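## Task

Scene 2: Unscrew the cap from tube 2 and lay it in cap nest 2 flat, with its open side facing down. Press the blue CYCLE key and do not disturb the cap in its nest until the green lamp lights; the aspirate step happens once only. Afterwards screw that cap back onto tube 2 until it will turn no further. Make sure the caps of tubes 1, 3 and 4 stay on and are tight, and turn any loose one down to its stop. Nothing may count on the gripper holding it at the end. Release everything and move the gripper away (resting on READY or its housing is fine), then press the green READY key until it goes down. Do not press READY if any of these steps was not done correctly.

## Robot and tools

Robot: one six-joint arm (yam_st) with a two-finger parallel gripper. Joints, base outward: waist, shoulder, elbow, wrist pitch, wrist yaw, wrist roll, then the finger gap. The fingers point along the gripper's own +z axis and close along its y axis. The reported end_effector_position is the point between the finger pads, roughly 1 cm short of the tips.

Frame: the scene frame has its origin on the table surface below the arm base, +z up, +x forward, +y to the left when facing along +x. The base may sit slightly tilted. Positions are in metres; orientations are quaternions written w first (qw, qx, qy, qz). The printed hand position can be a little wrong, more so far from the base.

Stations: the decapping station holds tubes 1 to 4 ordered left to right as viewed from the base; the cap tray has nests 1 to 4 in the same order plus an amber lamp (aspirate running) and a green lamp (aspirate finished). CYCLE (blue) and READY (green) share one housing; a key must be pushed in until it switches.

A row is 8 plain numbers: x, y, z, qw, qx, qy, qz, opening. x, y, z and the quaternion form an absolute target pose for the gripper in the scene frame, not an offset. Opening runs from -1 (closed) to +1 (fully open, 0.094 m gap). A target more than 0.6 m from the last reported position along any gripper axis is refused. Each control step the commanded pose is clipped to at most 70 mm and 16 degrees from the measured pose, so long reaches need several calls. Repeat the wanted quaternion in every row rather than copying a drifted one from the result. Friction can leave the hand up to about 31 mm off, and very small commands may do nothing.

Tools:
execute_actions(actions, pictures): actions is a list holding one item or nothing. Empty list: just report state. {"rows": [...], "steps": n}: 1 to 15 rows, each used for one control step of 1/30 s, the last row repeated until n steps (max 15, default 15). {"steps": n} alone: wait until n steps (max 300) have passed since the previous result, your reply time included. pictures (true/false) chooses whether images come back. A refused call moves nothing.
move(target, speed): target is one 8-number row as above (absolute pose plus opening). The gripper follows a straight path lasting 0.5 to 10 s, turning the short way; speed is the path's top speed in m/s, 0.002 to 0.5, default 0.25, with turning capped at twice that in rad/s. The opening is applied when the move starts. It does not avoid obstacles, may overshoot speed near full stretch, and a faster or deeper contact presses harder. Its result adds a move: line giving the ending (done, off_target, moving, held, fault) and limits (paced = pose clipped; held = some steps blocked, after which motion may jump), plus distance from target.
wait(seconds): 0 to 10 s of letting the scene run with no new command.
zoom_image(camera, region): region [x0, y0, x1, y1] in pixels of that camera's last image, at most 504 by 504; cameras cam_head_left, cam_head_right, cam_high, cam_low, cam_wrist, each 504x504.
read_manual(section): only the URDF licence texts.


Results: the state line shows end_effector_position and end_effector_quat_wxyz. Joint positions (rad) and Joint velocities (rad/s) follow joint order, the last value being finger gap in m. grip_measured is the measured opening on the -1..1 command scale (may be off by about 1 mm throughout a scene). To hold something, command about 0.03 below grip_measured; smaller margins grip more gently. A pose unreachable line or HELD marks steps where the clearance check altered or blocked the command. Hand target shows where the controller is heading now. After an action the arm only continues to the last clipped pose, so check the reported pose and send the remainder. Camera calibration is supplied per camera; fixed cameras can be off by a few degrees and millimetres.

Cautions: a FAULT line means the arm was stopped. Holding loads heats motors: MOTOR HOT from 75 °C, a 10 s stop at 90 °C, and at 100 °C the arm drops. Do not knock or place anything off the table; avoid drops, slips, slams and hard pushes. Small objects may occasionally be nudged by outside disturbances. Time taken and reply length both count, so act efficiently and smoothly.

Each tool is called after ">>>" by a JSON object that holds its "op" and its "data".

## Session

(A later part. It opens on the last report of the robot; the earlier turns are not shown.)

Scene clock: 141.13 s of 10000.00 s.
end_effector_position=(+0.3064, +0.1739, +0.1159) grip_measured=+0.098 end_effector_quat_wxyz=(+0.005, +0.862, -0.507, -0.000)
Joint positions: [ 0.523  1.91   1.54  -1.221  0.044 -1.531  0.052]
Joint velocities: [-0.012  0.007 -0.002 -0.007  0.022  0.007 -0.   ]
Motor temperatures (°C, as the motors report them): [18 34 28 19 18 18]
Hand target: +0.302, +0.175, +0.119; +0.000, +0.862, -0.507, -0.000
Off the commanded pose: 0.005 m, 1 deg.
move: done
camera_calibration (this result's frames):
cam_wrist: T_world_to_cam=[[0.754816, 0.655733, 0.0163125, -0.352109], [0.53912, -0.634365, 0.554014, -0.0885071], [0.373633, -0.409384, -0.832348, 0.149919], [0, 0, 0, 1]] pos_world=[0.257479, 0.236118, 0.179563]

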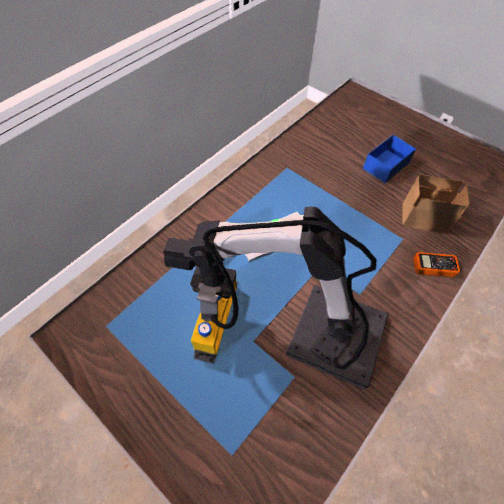

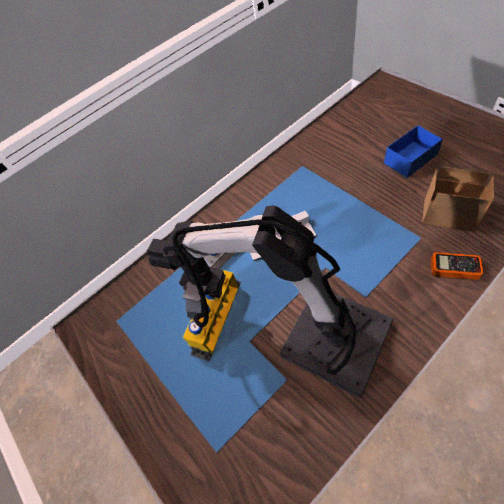

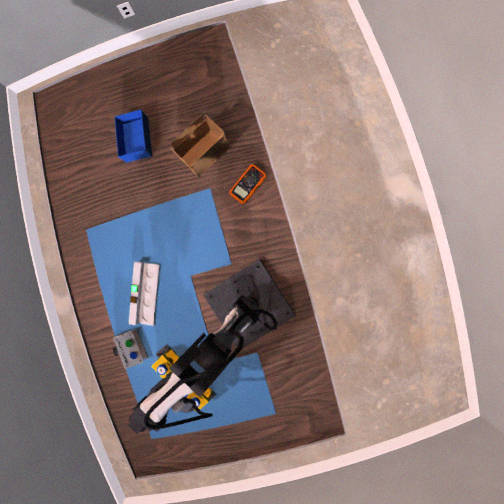

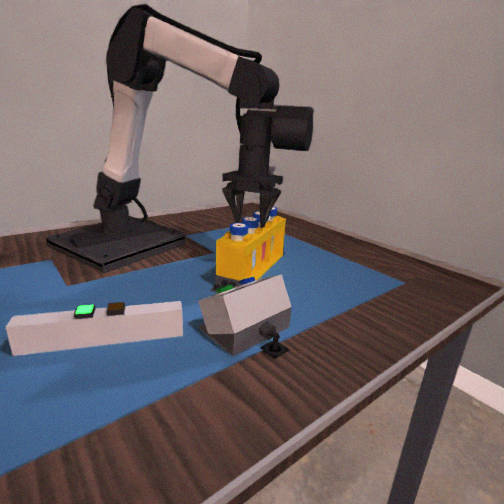

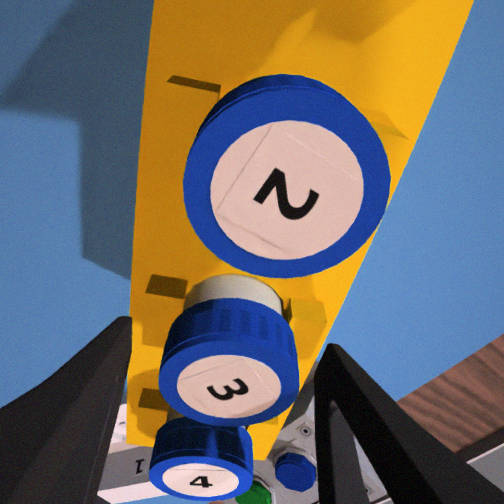

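>>> {"op": "execute_actions", "data": {"actions": [{"rows":[[0.3068,0.1742,0.116,0,-0.8616,0.5075,0,-0.35]],"steps":10}], "pictures": false}}

>>> {"op": "move", "data": {"target": [0.3068,0.1742,0.112,0,-0.7009,0.7133,0,-0.35], "speed": 0.25}}

Scene clock: 142.23 s of 10000.00 s.
end_effector_position=(+0.3069, +0.1743, +0.1159) grip_measured=-0.309 end_effector_quat_wxyz=(+0.004, +0.862, -0.507, +0.000)
Joint positions: [ 0.523  1.91   1.54  -1.218  0.044 -1.531  0.032]
Joint velocities: [-0.007 -0.032  0.007 -0.022  0.022 -0.066  0.   ]
Motor temperatures (°C, as the motors report them): [18 34 28 19 18 18]
Hand target: +0.307, +0.174, +0.116; -0.000, +0.862, -0.507, +0.000
Off the commanded pose: 0.000 m, 0 deg.
Steps of this call (steps 1 to 23: nothing new was sent; steps 24 to 33: all 10 steps of this action). Readings (end_effector_position):
24: (+0.3064, +0.1739, +0.1159)
25: (+0.3066, +0.1741, +0.1159)
27: (+0.3069, +0.1743, +0.1159)
31: (+0.3069, +0.1743, +0.1159)
33: the state above

Scene clock: 144.10 s of 10000.00 s.
end_effector_position=(+0.3069, +0.1752, +0.1156) grip_measured=-0.309 end_effector_quat_wxyz=(+0.003, +0.745, -0.667, -0.001)
Joint positions: [ 0.523  1.91   1.539 -1.215  0.039 -1.133  0.032]
Joint velocities: [-0.007 -0.012 -0.002 -0.051  0.051  0.125  0.001]
Motor temperatures (°C, as the motors report them): [18 34 28 19 18 18]
Hand target: +0.307, +0.174, +0.112; +0.001, +0.703, -0.711, -0.002
Off the commanded pose: 0.004 m, 7 deg.
move: off_target
camera_calibration (this result's frames):
cam_wrist: T_world_to_cam=[[0.950024, 0.311431, 0.021586, -0.353512], [0.248251, -0.795596, 0.552629, 0.0298461], [0.18928, -0.519652, -0.833148, 0.22598], [0, 0, 0, 1]] pos_world=[0.285662, 0.251271, 0.179411]

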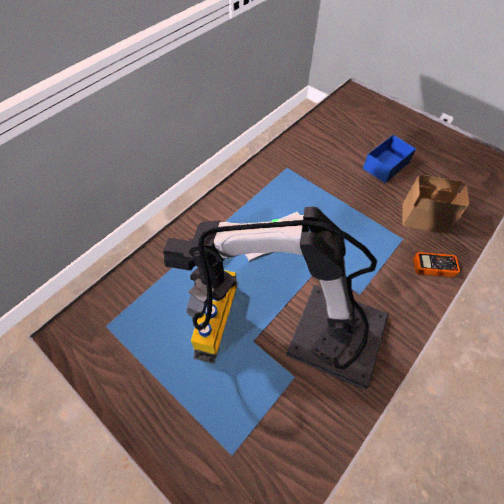

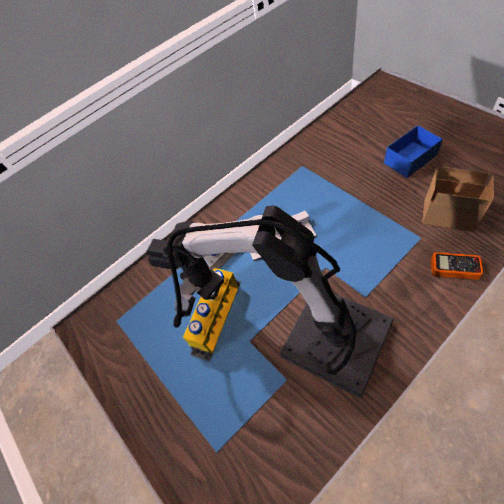

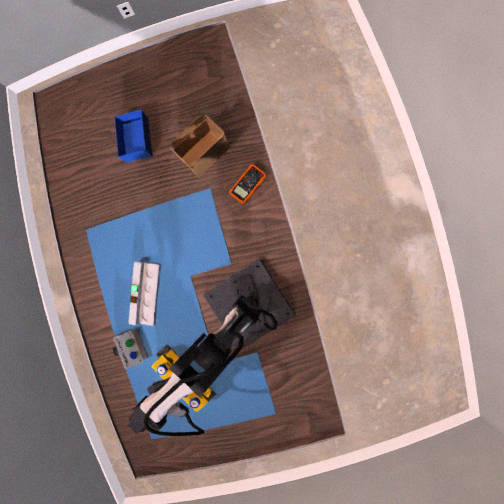

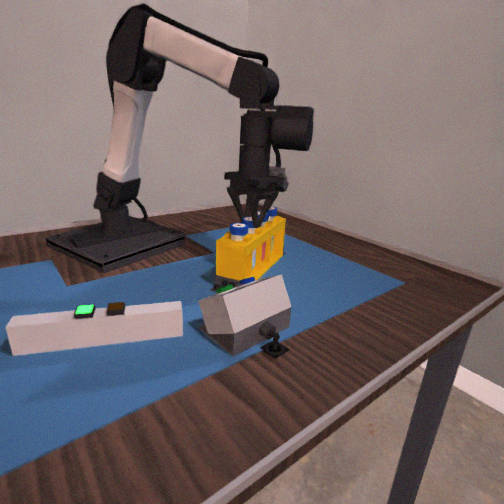

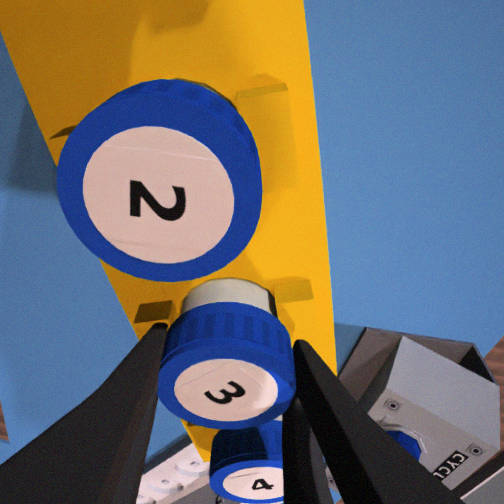

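>>> {"op": "execute_actions", "data": {"actions": [{"rows":[[0.3069,0.1745,0.116,0,-0.745,0.667,0,-0.18]],"steps":6}], "pictures": false}}

>>> {"op": "move", "data": {"target": [0.3069,0.1745,0.116,0,-0.8616,0.5075,0,0.1], "speed": 0.5}}

>>> {"op": "move", "data": {"target": [0.332,0.128,0.117,0,-0.8616,0.5075,0,0.1], "speed": 0.06}}

Scene clock: 145.07 s of 10000.00 s.
end_effector_position=(+0.3068, +0.1753, +0.1156) grip_measured=-0.182 end_effector_quat_wxyz=(+0.003, +0.745, -0.667, -0.001)
Joint positions: [ 0.523  1.91   1.539 -1.215  0.039 -1.134  0.038]
Joint velocities: [ 0.022  0.002 -0.002 -0.037  0.022 -0.007  0.   ]
Motor temperatures (°C, as the motors report them): [18 34 28 19 18 18]
Hand target: +0.307, +0.175, +0.116; +0.000, +0.745, -0.667, +0.000
Off the commanded pose: 0.001 m, 0 deg.
Steps of this call (steps 1 to 23: nothing new was sent; steps 24 to 29: all 6 steps of this action). Readings (end_effector_position):
24: (+0.3068, +0.1753, +0.1156)
25: (+0.3068, +0.1753, +0.1156)
27: (+0.3068, +0.1753, +0.1156)
29: the state above

Scene clock: 146.40 s of 10000.00 s.
end_effector_position=(+0.3068, +0.1753, +0.1156) grip_measured=+0.098 end_effector_quat_wxyz=(+0.002, +0.859, -0.512, -0.001)
Joint positions: [ 0.523  1.91   1.539 -1.215  0.039 -1.518  0.052]
Joint velocities: [ 0.007 -0.017 -0.007 -0.007 -0.051 -0.051  0.001]
Motor temperatures (°C, as the motors report them): [18 35 28 19 18 18]
Hand target: +0.307, +0.175, +0.116; +0.000, +0.862, -0.508, -0.000
Off the commanded pose: 0.001 m, 1 deg.
move: done
camera_calibration (this result's frames):
cam_wrist: T_world_to_cam=[[0.763119, 0.645898, 0.0215853, -0.35477], [0.530042, -0.644646, 0.550896, -0.082772], [0.369738, -0.408958, -0.834294, 0.151414], [0, 0, 0, 1]] pos_world=[0.258621, 0.237709, 0.179581]

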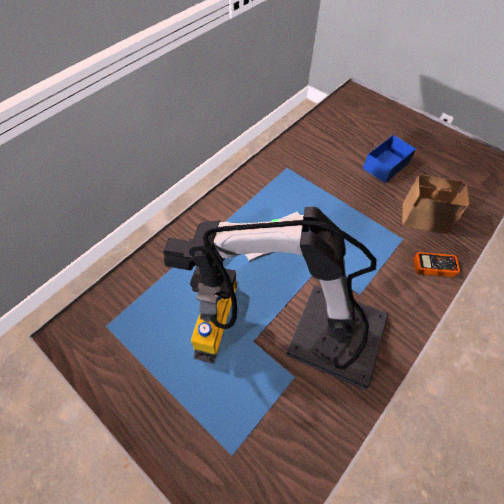

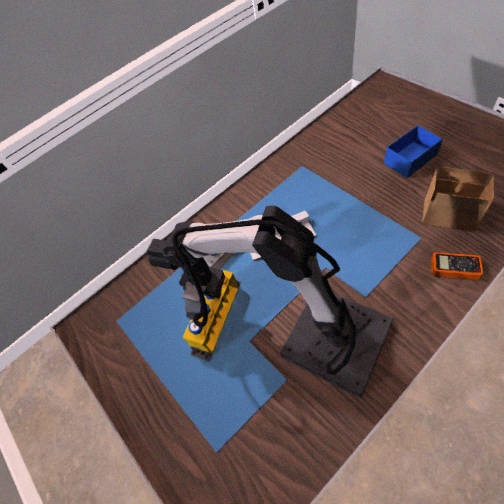

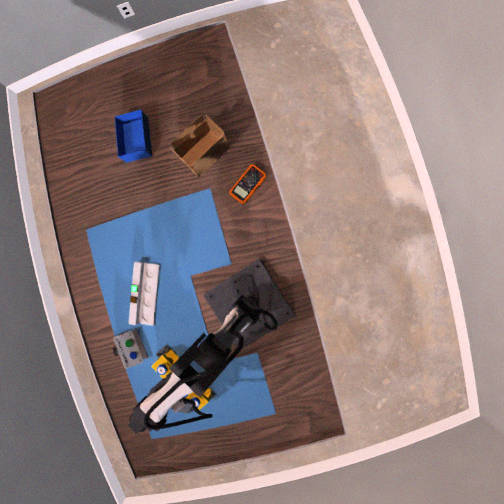

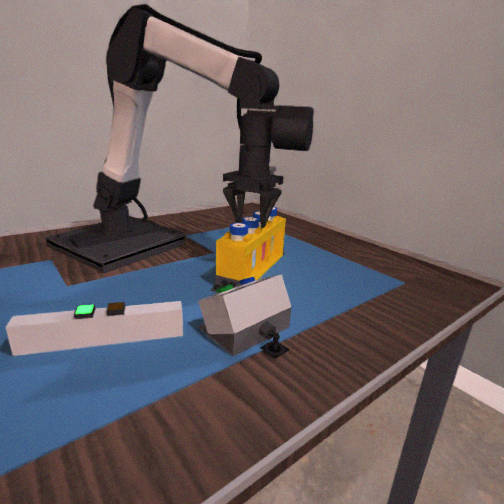

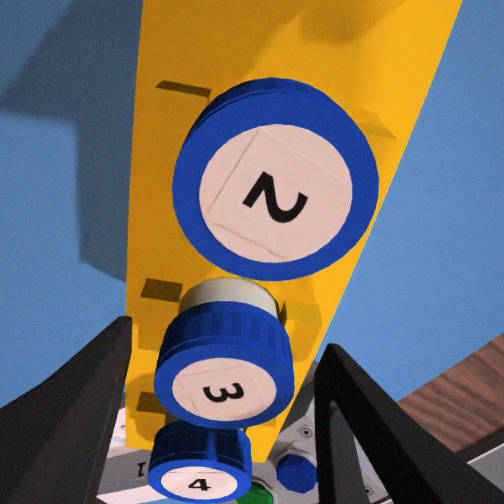

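Scene clock: 147.60 s of 10000.00 s.
end_effector_position=(+0.3296, +0.1288, +0.1135) grip_measured=+0.098 end_effector_quat_wxyz=(+0.004, +0.859, -0.511, -0.004)
Joint positions: [ 0.377  1.91   1.539 -1.215  0.039 -1.666  0.052]
Joint velocities: [ 0.002 -0.046 -0.007  0.037  0.051 -0.022 -0.   ]
Motor temperatures (°C, as the motors report them): [18 35 28 19 18 18]
Hand target: +0.333, +0.128, +0.117; -0.001, +0.862, -0.507, -0.000
Off the commanded pose: 0.004 m, 1 deg.
move: done
camera_calibration (this result's frames):
cam_wrist: T_world_to_cam=[[0.761928, 0.647451, 0.0165519, -0.341305], [0.534711, -0.643264, 0.547992, -0.12508], [0.365445, -0.40868, -0.83632, 0.12385], [0, 0, 0, 1]] pos_world=[0.281671, 0.191133, 0.17777]

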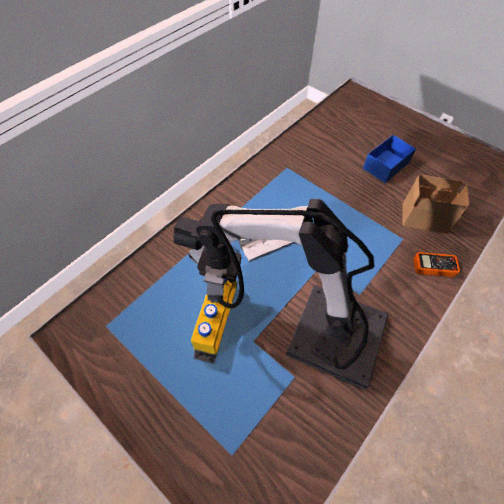

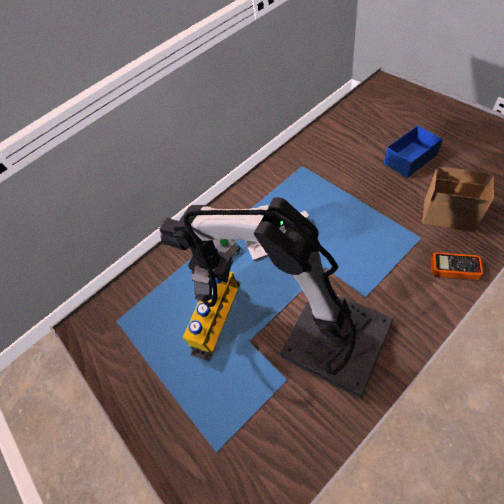

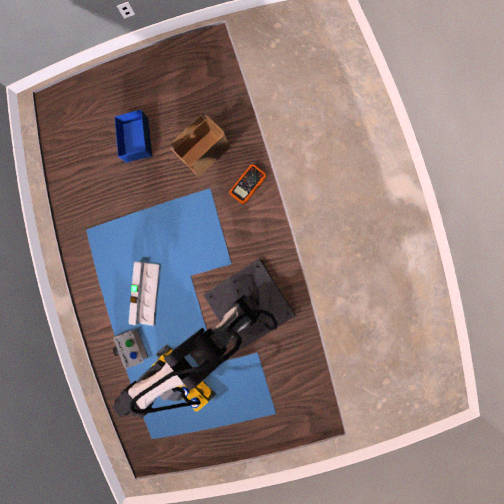

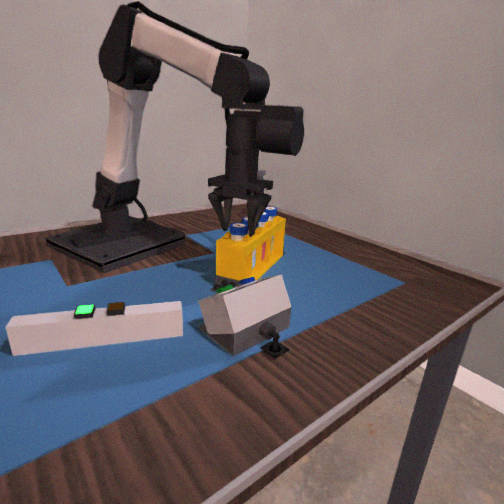

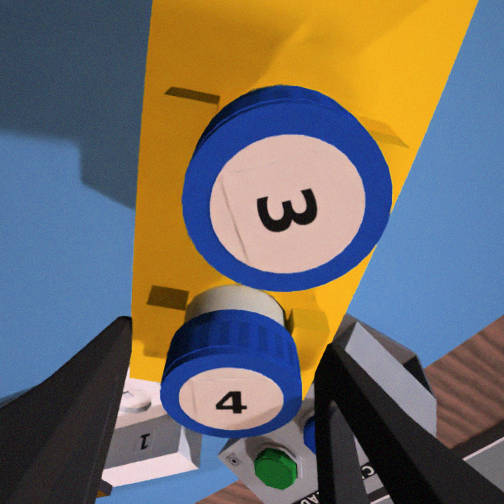

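>>> {"op": "execute_actions", "data": {"actions": [{"rows":[[0.333,0.125,0.116,0,-0.8616,0.5075,0,0.1],[0.333,0.125,0.116,0,-0.8616,0.5075,0,0.1],[0.333,0.125,0.116,0,-0.8616,0.5075,0,0.1],[0.333,0.125,0.116,0,-0.8616,0.5075,0,0.1],[0.333,0.125,0.116,0,-0.8616,0.5075,0,0.1],[0.333,0.125,0.116,0,-0.8616,0.5075,0,0.1],[0.3315,0.128,0.114,0,-0.8616,0.5075,0,-0.35]],"steps":15}], "pictures": false}}

>>> {"op": "move", "data": {"target": [0.3315,0.128,0.111,0,-0.7009,0.7133,0,-0.35], "speed": 0.25}}

Scene clock: 150.67 s of 10000.00 s.
end_effector_position=(+0.3318, +0.1279, +0.1134) grip_measured=-0.308 end_effector_quat_wxyz=(+0.001, +0.860, -0.509, -0.002)
Joint positions: [ 0.372  1.91   1.539 -1.208  0.039 -1.676  0.033]
Joint velocities: [-0.002  0.002 -0.002 -0.007  0.022  0.007 -0.001]
Motor temperatures (°C, as the motors report them): [18 35 28 19 18 18]
Hand target: +0.332, +0.128, +0.114; -0.000, +0.862, -0.508, -0.000
Off the commanded pose: 0.001 m, 0 deg.
Steps of this call (steps 1 to 77: nothing new was sent; steps 78 to 92: all 15 steps of this action). Readings (end_effector_position):
78: (+0.3297, +0.1287, +0.1135)
79: (+0.3298, +0.1284, +0.1135)
81: (+0.3301, +0.1277, +0.1135)
85: (+0.3316, +0.1277, +0.1134)
92: the state above

Scene clock: 152.53 s of 10000.00 s.
end_effector_position=(+0.3317, +0.1285, +0.1135) grip_measured=-0.308 end_effector_quat_wxyz=(+0.001, +0.743, -0.669, -0.001)
Joint positions: [ 0.374  1.91   1.539 -1.207  0.039 -1.277  0.033]
Joint velocities: [-0.002  0.007 -0.002 -0.051  0.007 -0.022 -0.001]
Motor temperatures (°C, as the motors report them): [18 35 28 19 18 18]
Hand target: +0.332, +0.128, +0.111; +0.000, +0.703, -0.711, -0.001
Off the commanded pose: 0.003 m, 7 deg.
move: off_target
camera_calibration (this result's frames):
cam_wrist: T_world_to_cam=[[0.951594, 0.306489, 0.0230761, -0.36259], [0.243712, -0.798164, 0.550943, -0.010254], [0.187277, -0.51865, -0.834224, 0.195913], [0, 0, 0, 1]] pos_world=[0.310847, 0.204556, 0.177452]

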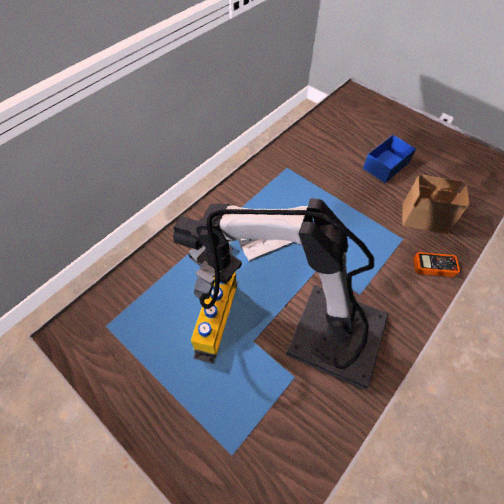

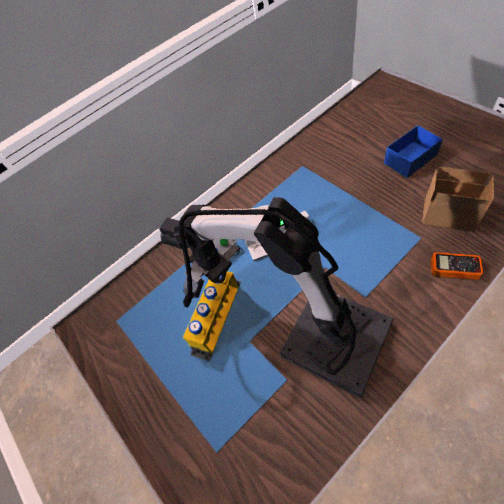

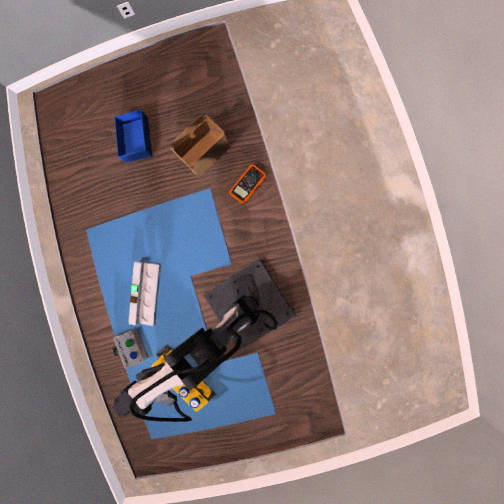

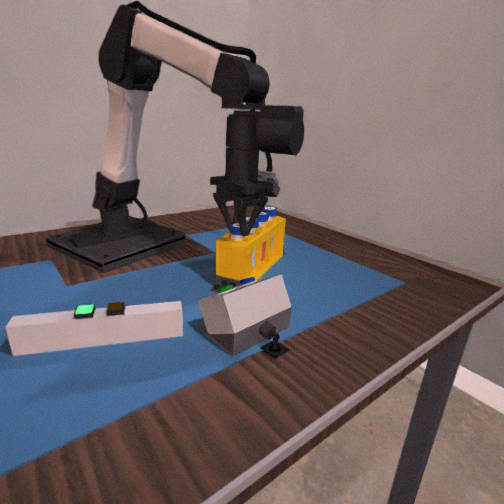

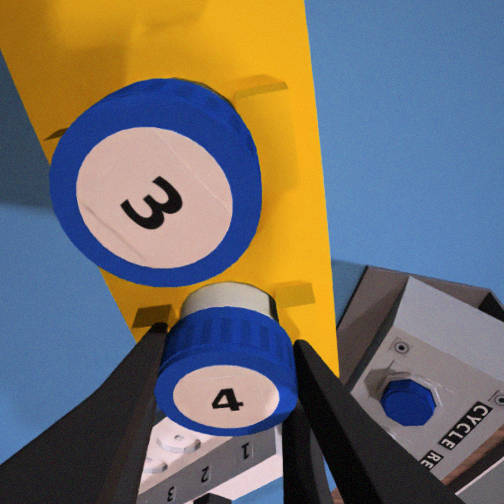

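All tight. Release, lift, go to READY.

>>> {"op": "execute_actions", "data": {"actions": [{"rows":[[0.3317,0.1285,0.114,0,-0.743,0.669,0,-0.1]],"steps":6}], "pictures": false}}

>>> {"op": "move", "data": {"target": [0.3317,0.1285,0.155,0,-0.743,0.669,0,-0.1], "speed": 0.1}}

>>> {"op": "move", "data": {"target": [0.418,0.023,0.125,0.216,-0.03,0.9755,0.0066,-1], "speed": 0.4}}

>>> {"op": "move", "data": {"target": [0.430,0.023,0.087,0.216,-0.03,0.9755,0.0066,-1], "speed": 0.06}}

Scene clock: 153.90 s of 10000.00 s.
end_effector_position=(+0.3317, +0.1286, +0.1135) grip_measured=-0.102 end_effector_quat_wxyz=(+0.001, +0.743, -0.669, -0.001)
Joint positions: [ 0.374  1.91   1.539 -1.207  0.039 -1.278  0.042]
Joint velocities: [ 0.002  0.002  0.007  0.022  0.037 -0.007 -0.   ]
Motor temperatures (°C, as the motors report them): [18 35 28 19 18 18]
Hand target: +0.332, +0.129, +0.114; +0.000, +0.743, -0.669, +0.000
Off the commanded pose: 0.001 m, 0 deg.
Steps of this call (steps 1 to 35: nothing new was sent; steps 36 to 41: all 6 steps of this action). Readings (end_effector_position):
36: (+0.3317, +0.1286, +0.1135)
37: (+0.3317, +0.1286, +0.1135)
39: (+0.3317, +0.1286, +0.1135)
41: the state above

Scene clock: 155.13 s of 10000.00 s.
end_effector_position=(+0.3322, +0.1274, +0.1476) grip_measured=-0.102 end_effector_quat_wxyz=(+0.005, +0.744, -0.669, -0.003)
Joint positions: [ 0.374  1.91   1.675 -1.352  0.039 -1.278  0.042]
Joint velocities: [ 0.012  0.012 -0.007  0.007  0.007  0.007  0.   ]
Motor temperatures (°C, as the motors report them): [18 35 28 19 18 18]
Hand target: +0.332, +0.129, +0.155; +0.000, +0.743, -0.669, -0.000
Off the commanded pose: 0.007 m, 1 deg.
move: done
camera_calibration (this result's frames):
cam_wrist: T_world_to_cam=[[0.951167, 0.308323, 0.0147388, -0.362308], [0.249452, -0.795919, 0.551622, -0.0324017], [0.181809, -0.521008, -0.833964, 0.225807], [0, 0, 0, 1]] pos_world=[0.311644, 0.203566, 0.211528]

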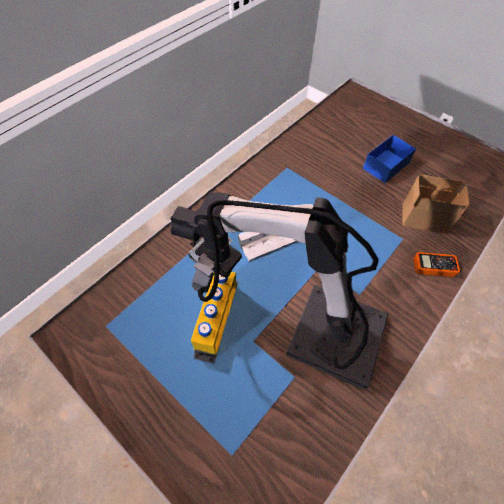

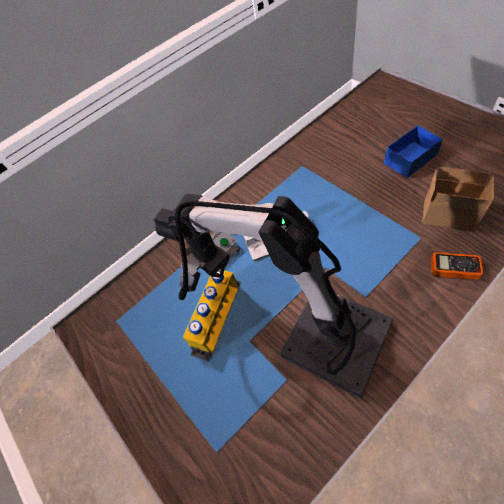

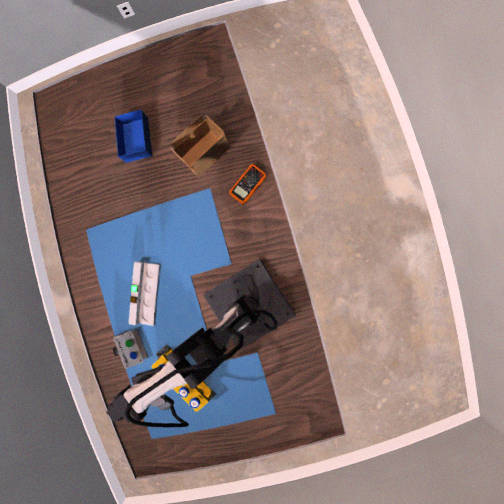

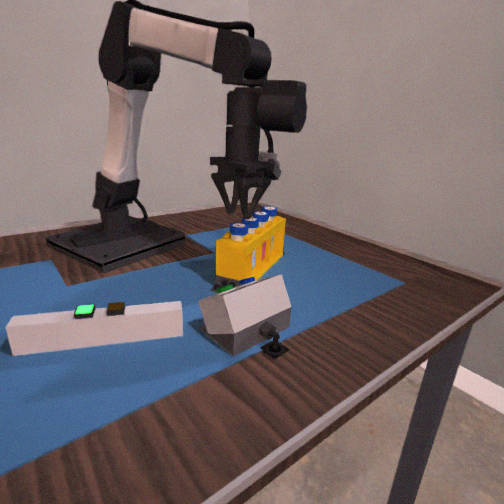

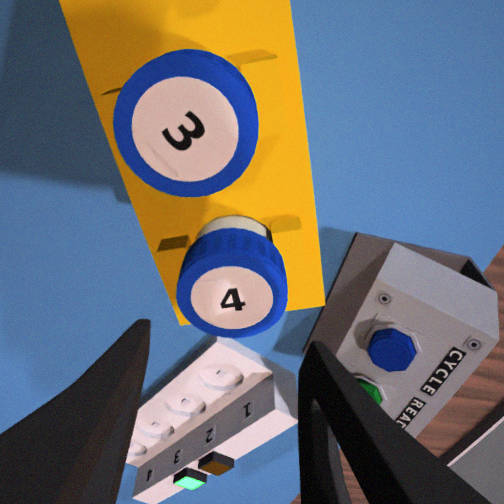

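Scene clock: 157.90 s of 10000.00 s.
end_effector_position=(+0.4177, +0.0267, +0.1191) grip_measured=-0.990 end_effector_quat_wxyz=(+0.203, -0.041, +0.978, +0.011)
Joint positions: [ 0.061  1.766  1.312 -0.698  0.031 -0.012  0.   ]
Joint velocities: [-0.002 -0.002  0.007 -0.066  0.022  0.007 -0.001]
Motor temperatures (°C, as the motors report them): [18 35 28 19 18 18]
Hand target: +0.419, +0.024, +0.125; +0.216, -0.031, +0.976, +0.009
Off the commanded pose: 0.007 m, 2 deg.
move: done
camera_calibration (this result's frames):
cam_wrist: T_world_to_cam=[[0.259621, -0.960427, 0.100878, -0.0996601], [-0.954402, -0.239238, 0.178553, 0.41429], [-0.147353, -0.142634, -0.978745, 0.278604], [0, 0, 0, 1]] pos_world=[0.462326, 0.043136, 0.208764]

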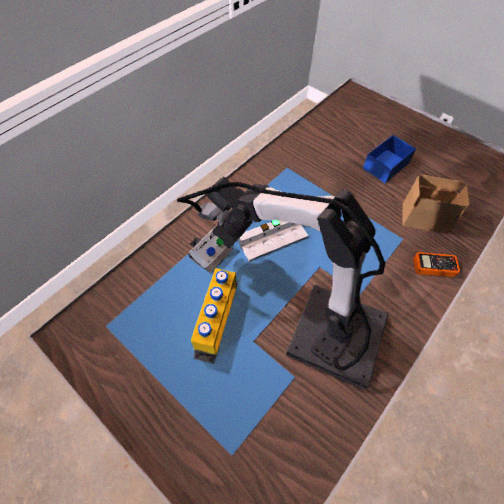

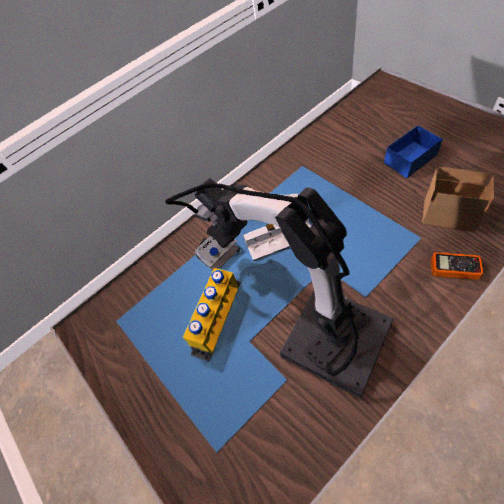

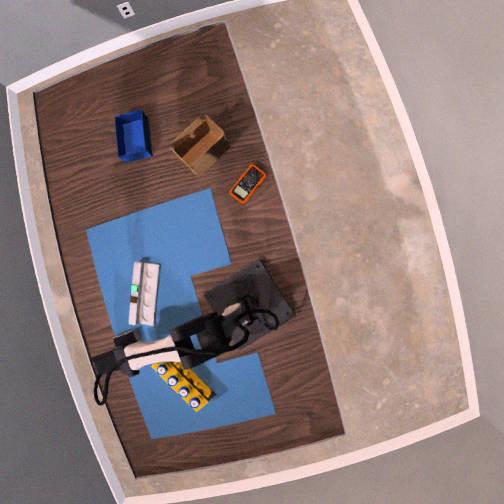

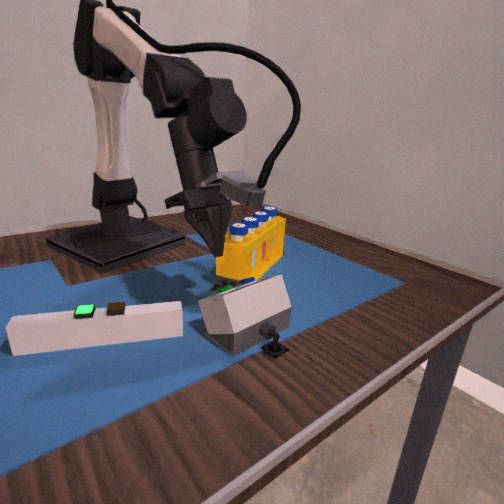

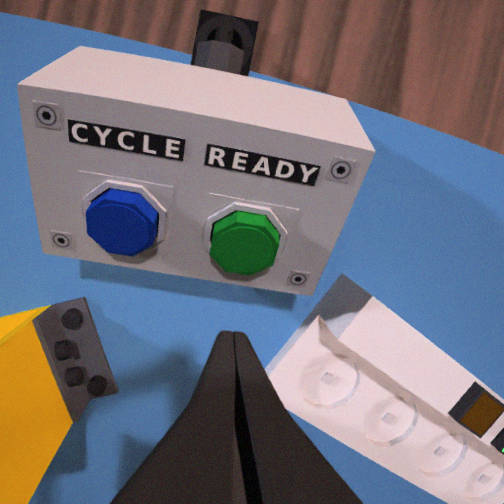

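Scene clock: 158.97 s of 10000.00 s.
end_effector_position=(+0.4286, +0.0281, +0.0933) grip_measured=-0.990 end_effector_quat_wxyz=(+0.217, -0.040, +0.975, +0.010)
Joint positions: [ 0.061  1.813  1.252 -0.563  0.035 -0.012  0.   ]
Joint velocities: [ 0.007 -0.002 -0.007 -0.022 -0.066 -0.007 -0.   ]
Motor temperatures (°C, as the motors report them): [18 35 28 19 18 18]
Hand target: +0.429, +0.023, +0.087; +0.216, -0.030, +0.976, +0.007
Off the commanded pose: 0.008 m, 1 deg.
move: done
camera_calibration (this result's frames):
cam_wrist: T_world_to_cam=[[0.25422, -0.961002, 0.108842, -0.0969986], [-0.95968, -0.236698, 0.151623, 0.434311], [-0.119947, -0.142999, -0.982428, 0.243846], [0, 0, 0, 1]] pos_world=[0.470707, 0.0444542, 0.184267]

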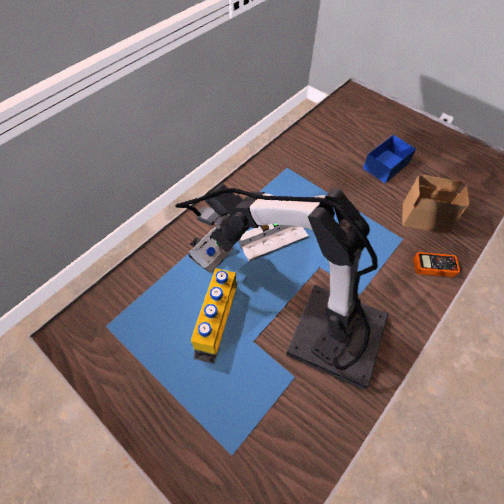

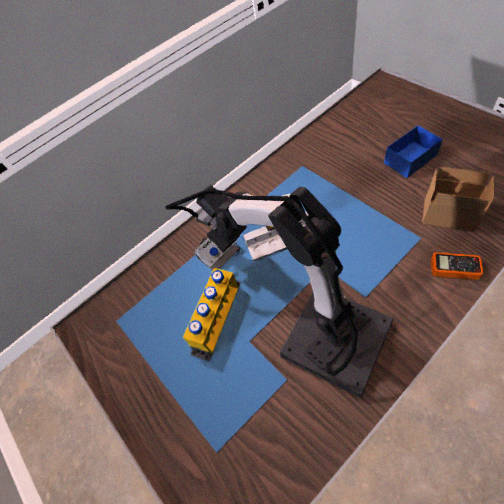

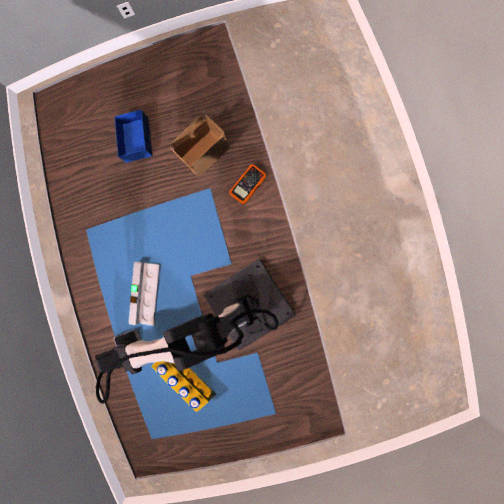

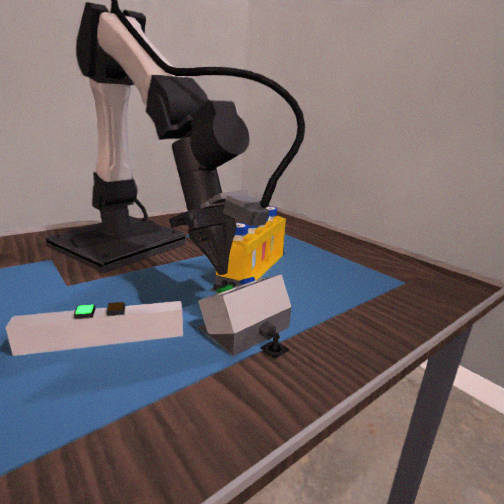

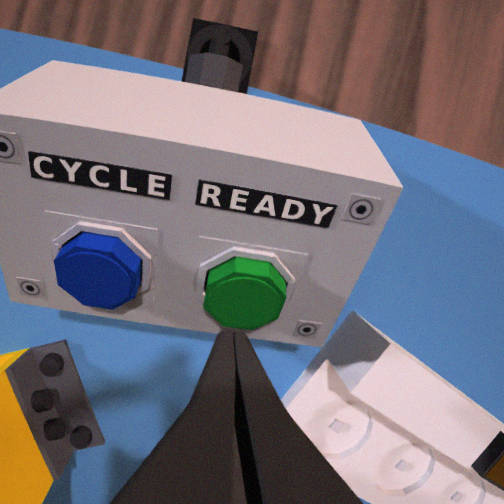

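>>> {"op": "execute_actions", "data": {"actions": []}}

Scene clock: 160.17 s of 10000.00 s.
end_effector_position=(+0.4290, +0.0281, +0.0935) grip_measured=-0.990 end_effector_quat_wxyz=(+0.218, -0.039, +0.975, +0.010)
Joint positions: [ 0.061  1.813  1.252 -0.561  0.035 -0.012  0.   ]
Joint velocities: [-0.002  0.002  0.002  0.037  0.022  0.037 -0.001]
Motor temperatures (°C, as the motors report them): [18 35 28 19 18 18]
Hand target: +0.429, +0.023, +0.087; +0.216, -0.030, +0.976, +0.007
Off the commanded pose: 0.008 m, 1 deg.
Steps of this call (steps 1 to 36: nothing new was sent). Readings (end_effector_position):
1: (+0.4286, +0.0281, +0.0934)
2: (+0.4287, +0.0281, +0.0934)
4: (+0.4288, +0.0281, +0.0935)
8: (+0.4289, +0.0281, +0.0935)
36: the state above
camera_calibration (this result's frames):
cam_wrist: T_world_to_cam=[[0.253782, -0.961043, 0.109505, -0.0970376], [-0.960025, -0.236442, 0.149821, 0.434993], [-0.118093, -0.14315, -0.98263, 0.243315], [0, 0, 0, 1]] pos_world=[0.470964, 0.0444237, 0.184543]

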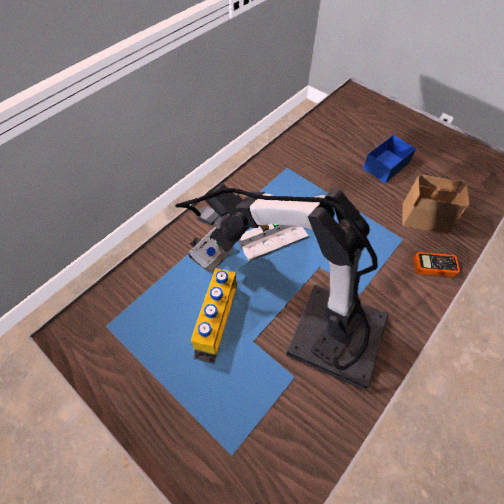

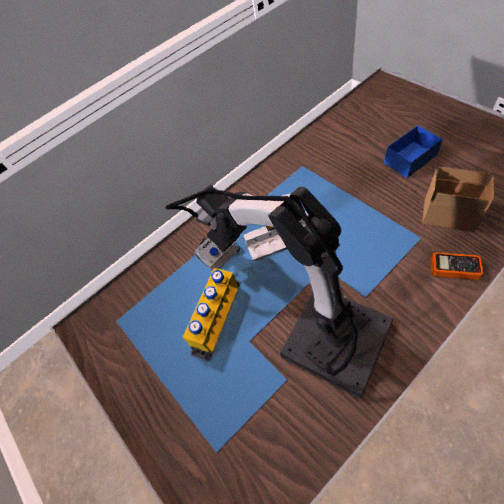

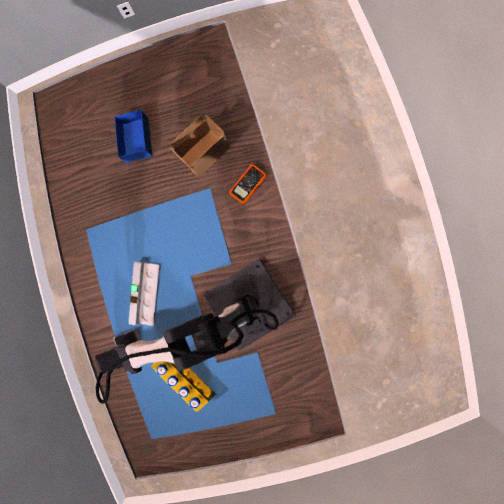

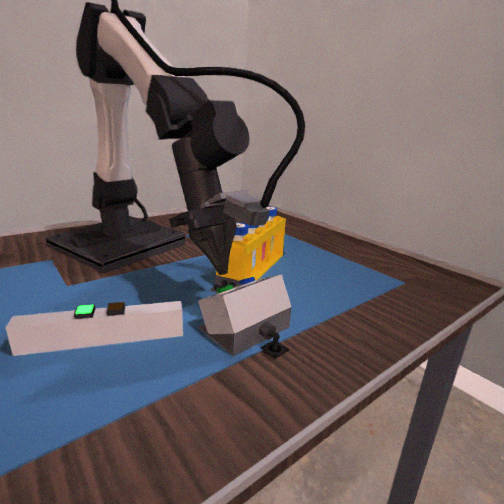

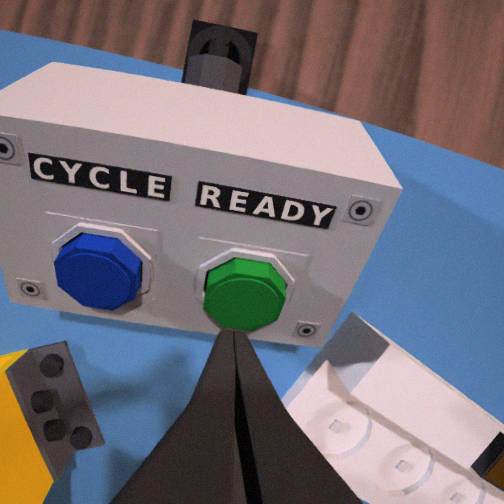

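>>> {"op": "move", "data": {"target": [0.440,0.019,0.050,0.216,-0.03,0.9755,0.0066,-1], "speed": 0.02}}

Scene clock: 162.83 s of 10000.00 s.
end_effector_position=(+0.4368, +0.0259, +0.0728) grip_measured=-0.990 end_effector_quat_wxyz=(+0.223, -0.035, +0.974, +0.012)
Joint positions: [ 0.051  1.861  1.223 -0.473  0.029 -0.012  0.   ]
Joint velocities: [-0.007  0.002 -0.022  0.022 -0.007 -0.007 -0.   ]
Motor temperatures (°C, as the motors report them): [18 35 28 20 18 18]
move: unfinished (the scene ended)
camera_calibration (this result's frames):
cam_wrist: T_world_to_cam=[[0.244405, -0.963828, 0.106311, -0.0944731], [-0.963465, -0.22899, 0.138921, 0.447172], [-0.109552, -0.13638, -0.984581, 0.2198], [0, 0, 0, 1]] pos_world=[0.478004, 0.0413184, 0.164333]
The task's run has ended: the event that ends the task has happened.

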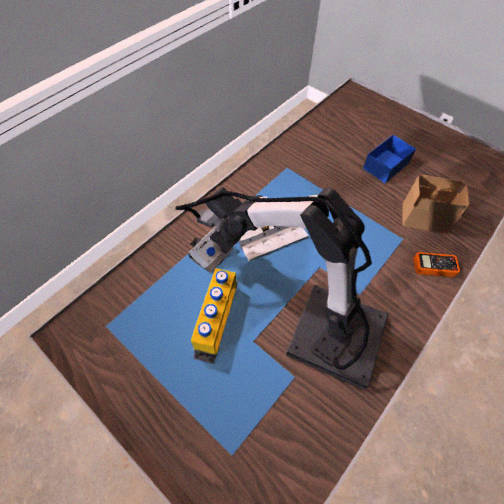

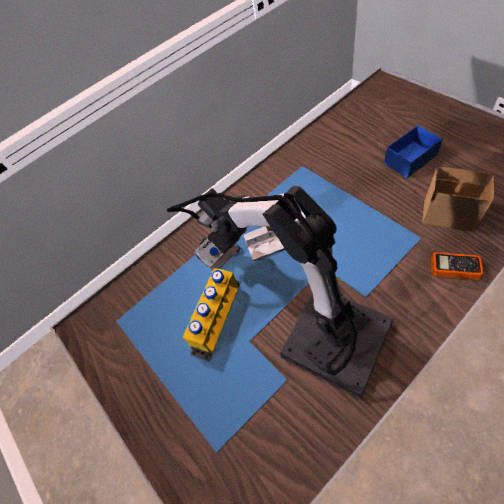

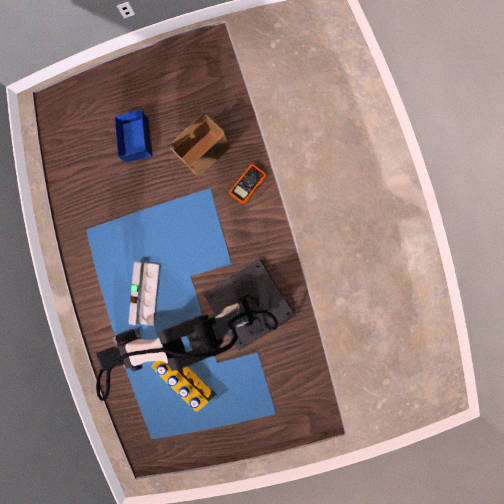

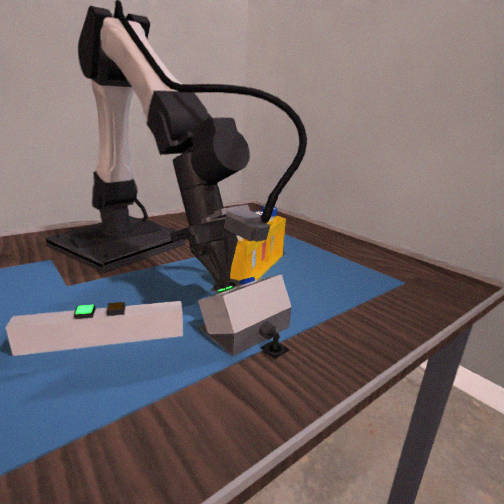

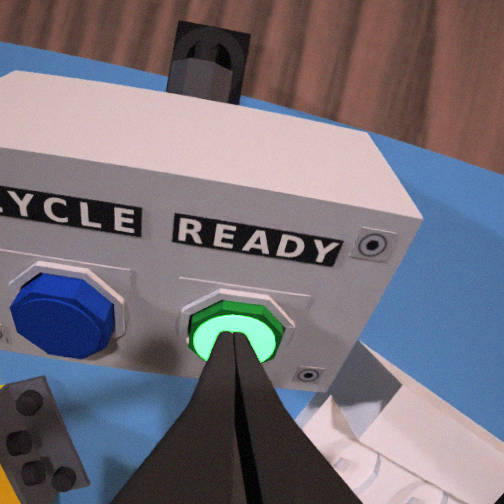

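>>> {"op": "finished_scene", "data": {"scene": 2}}

The scene is finished: the task was done.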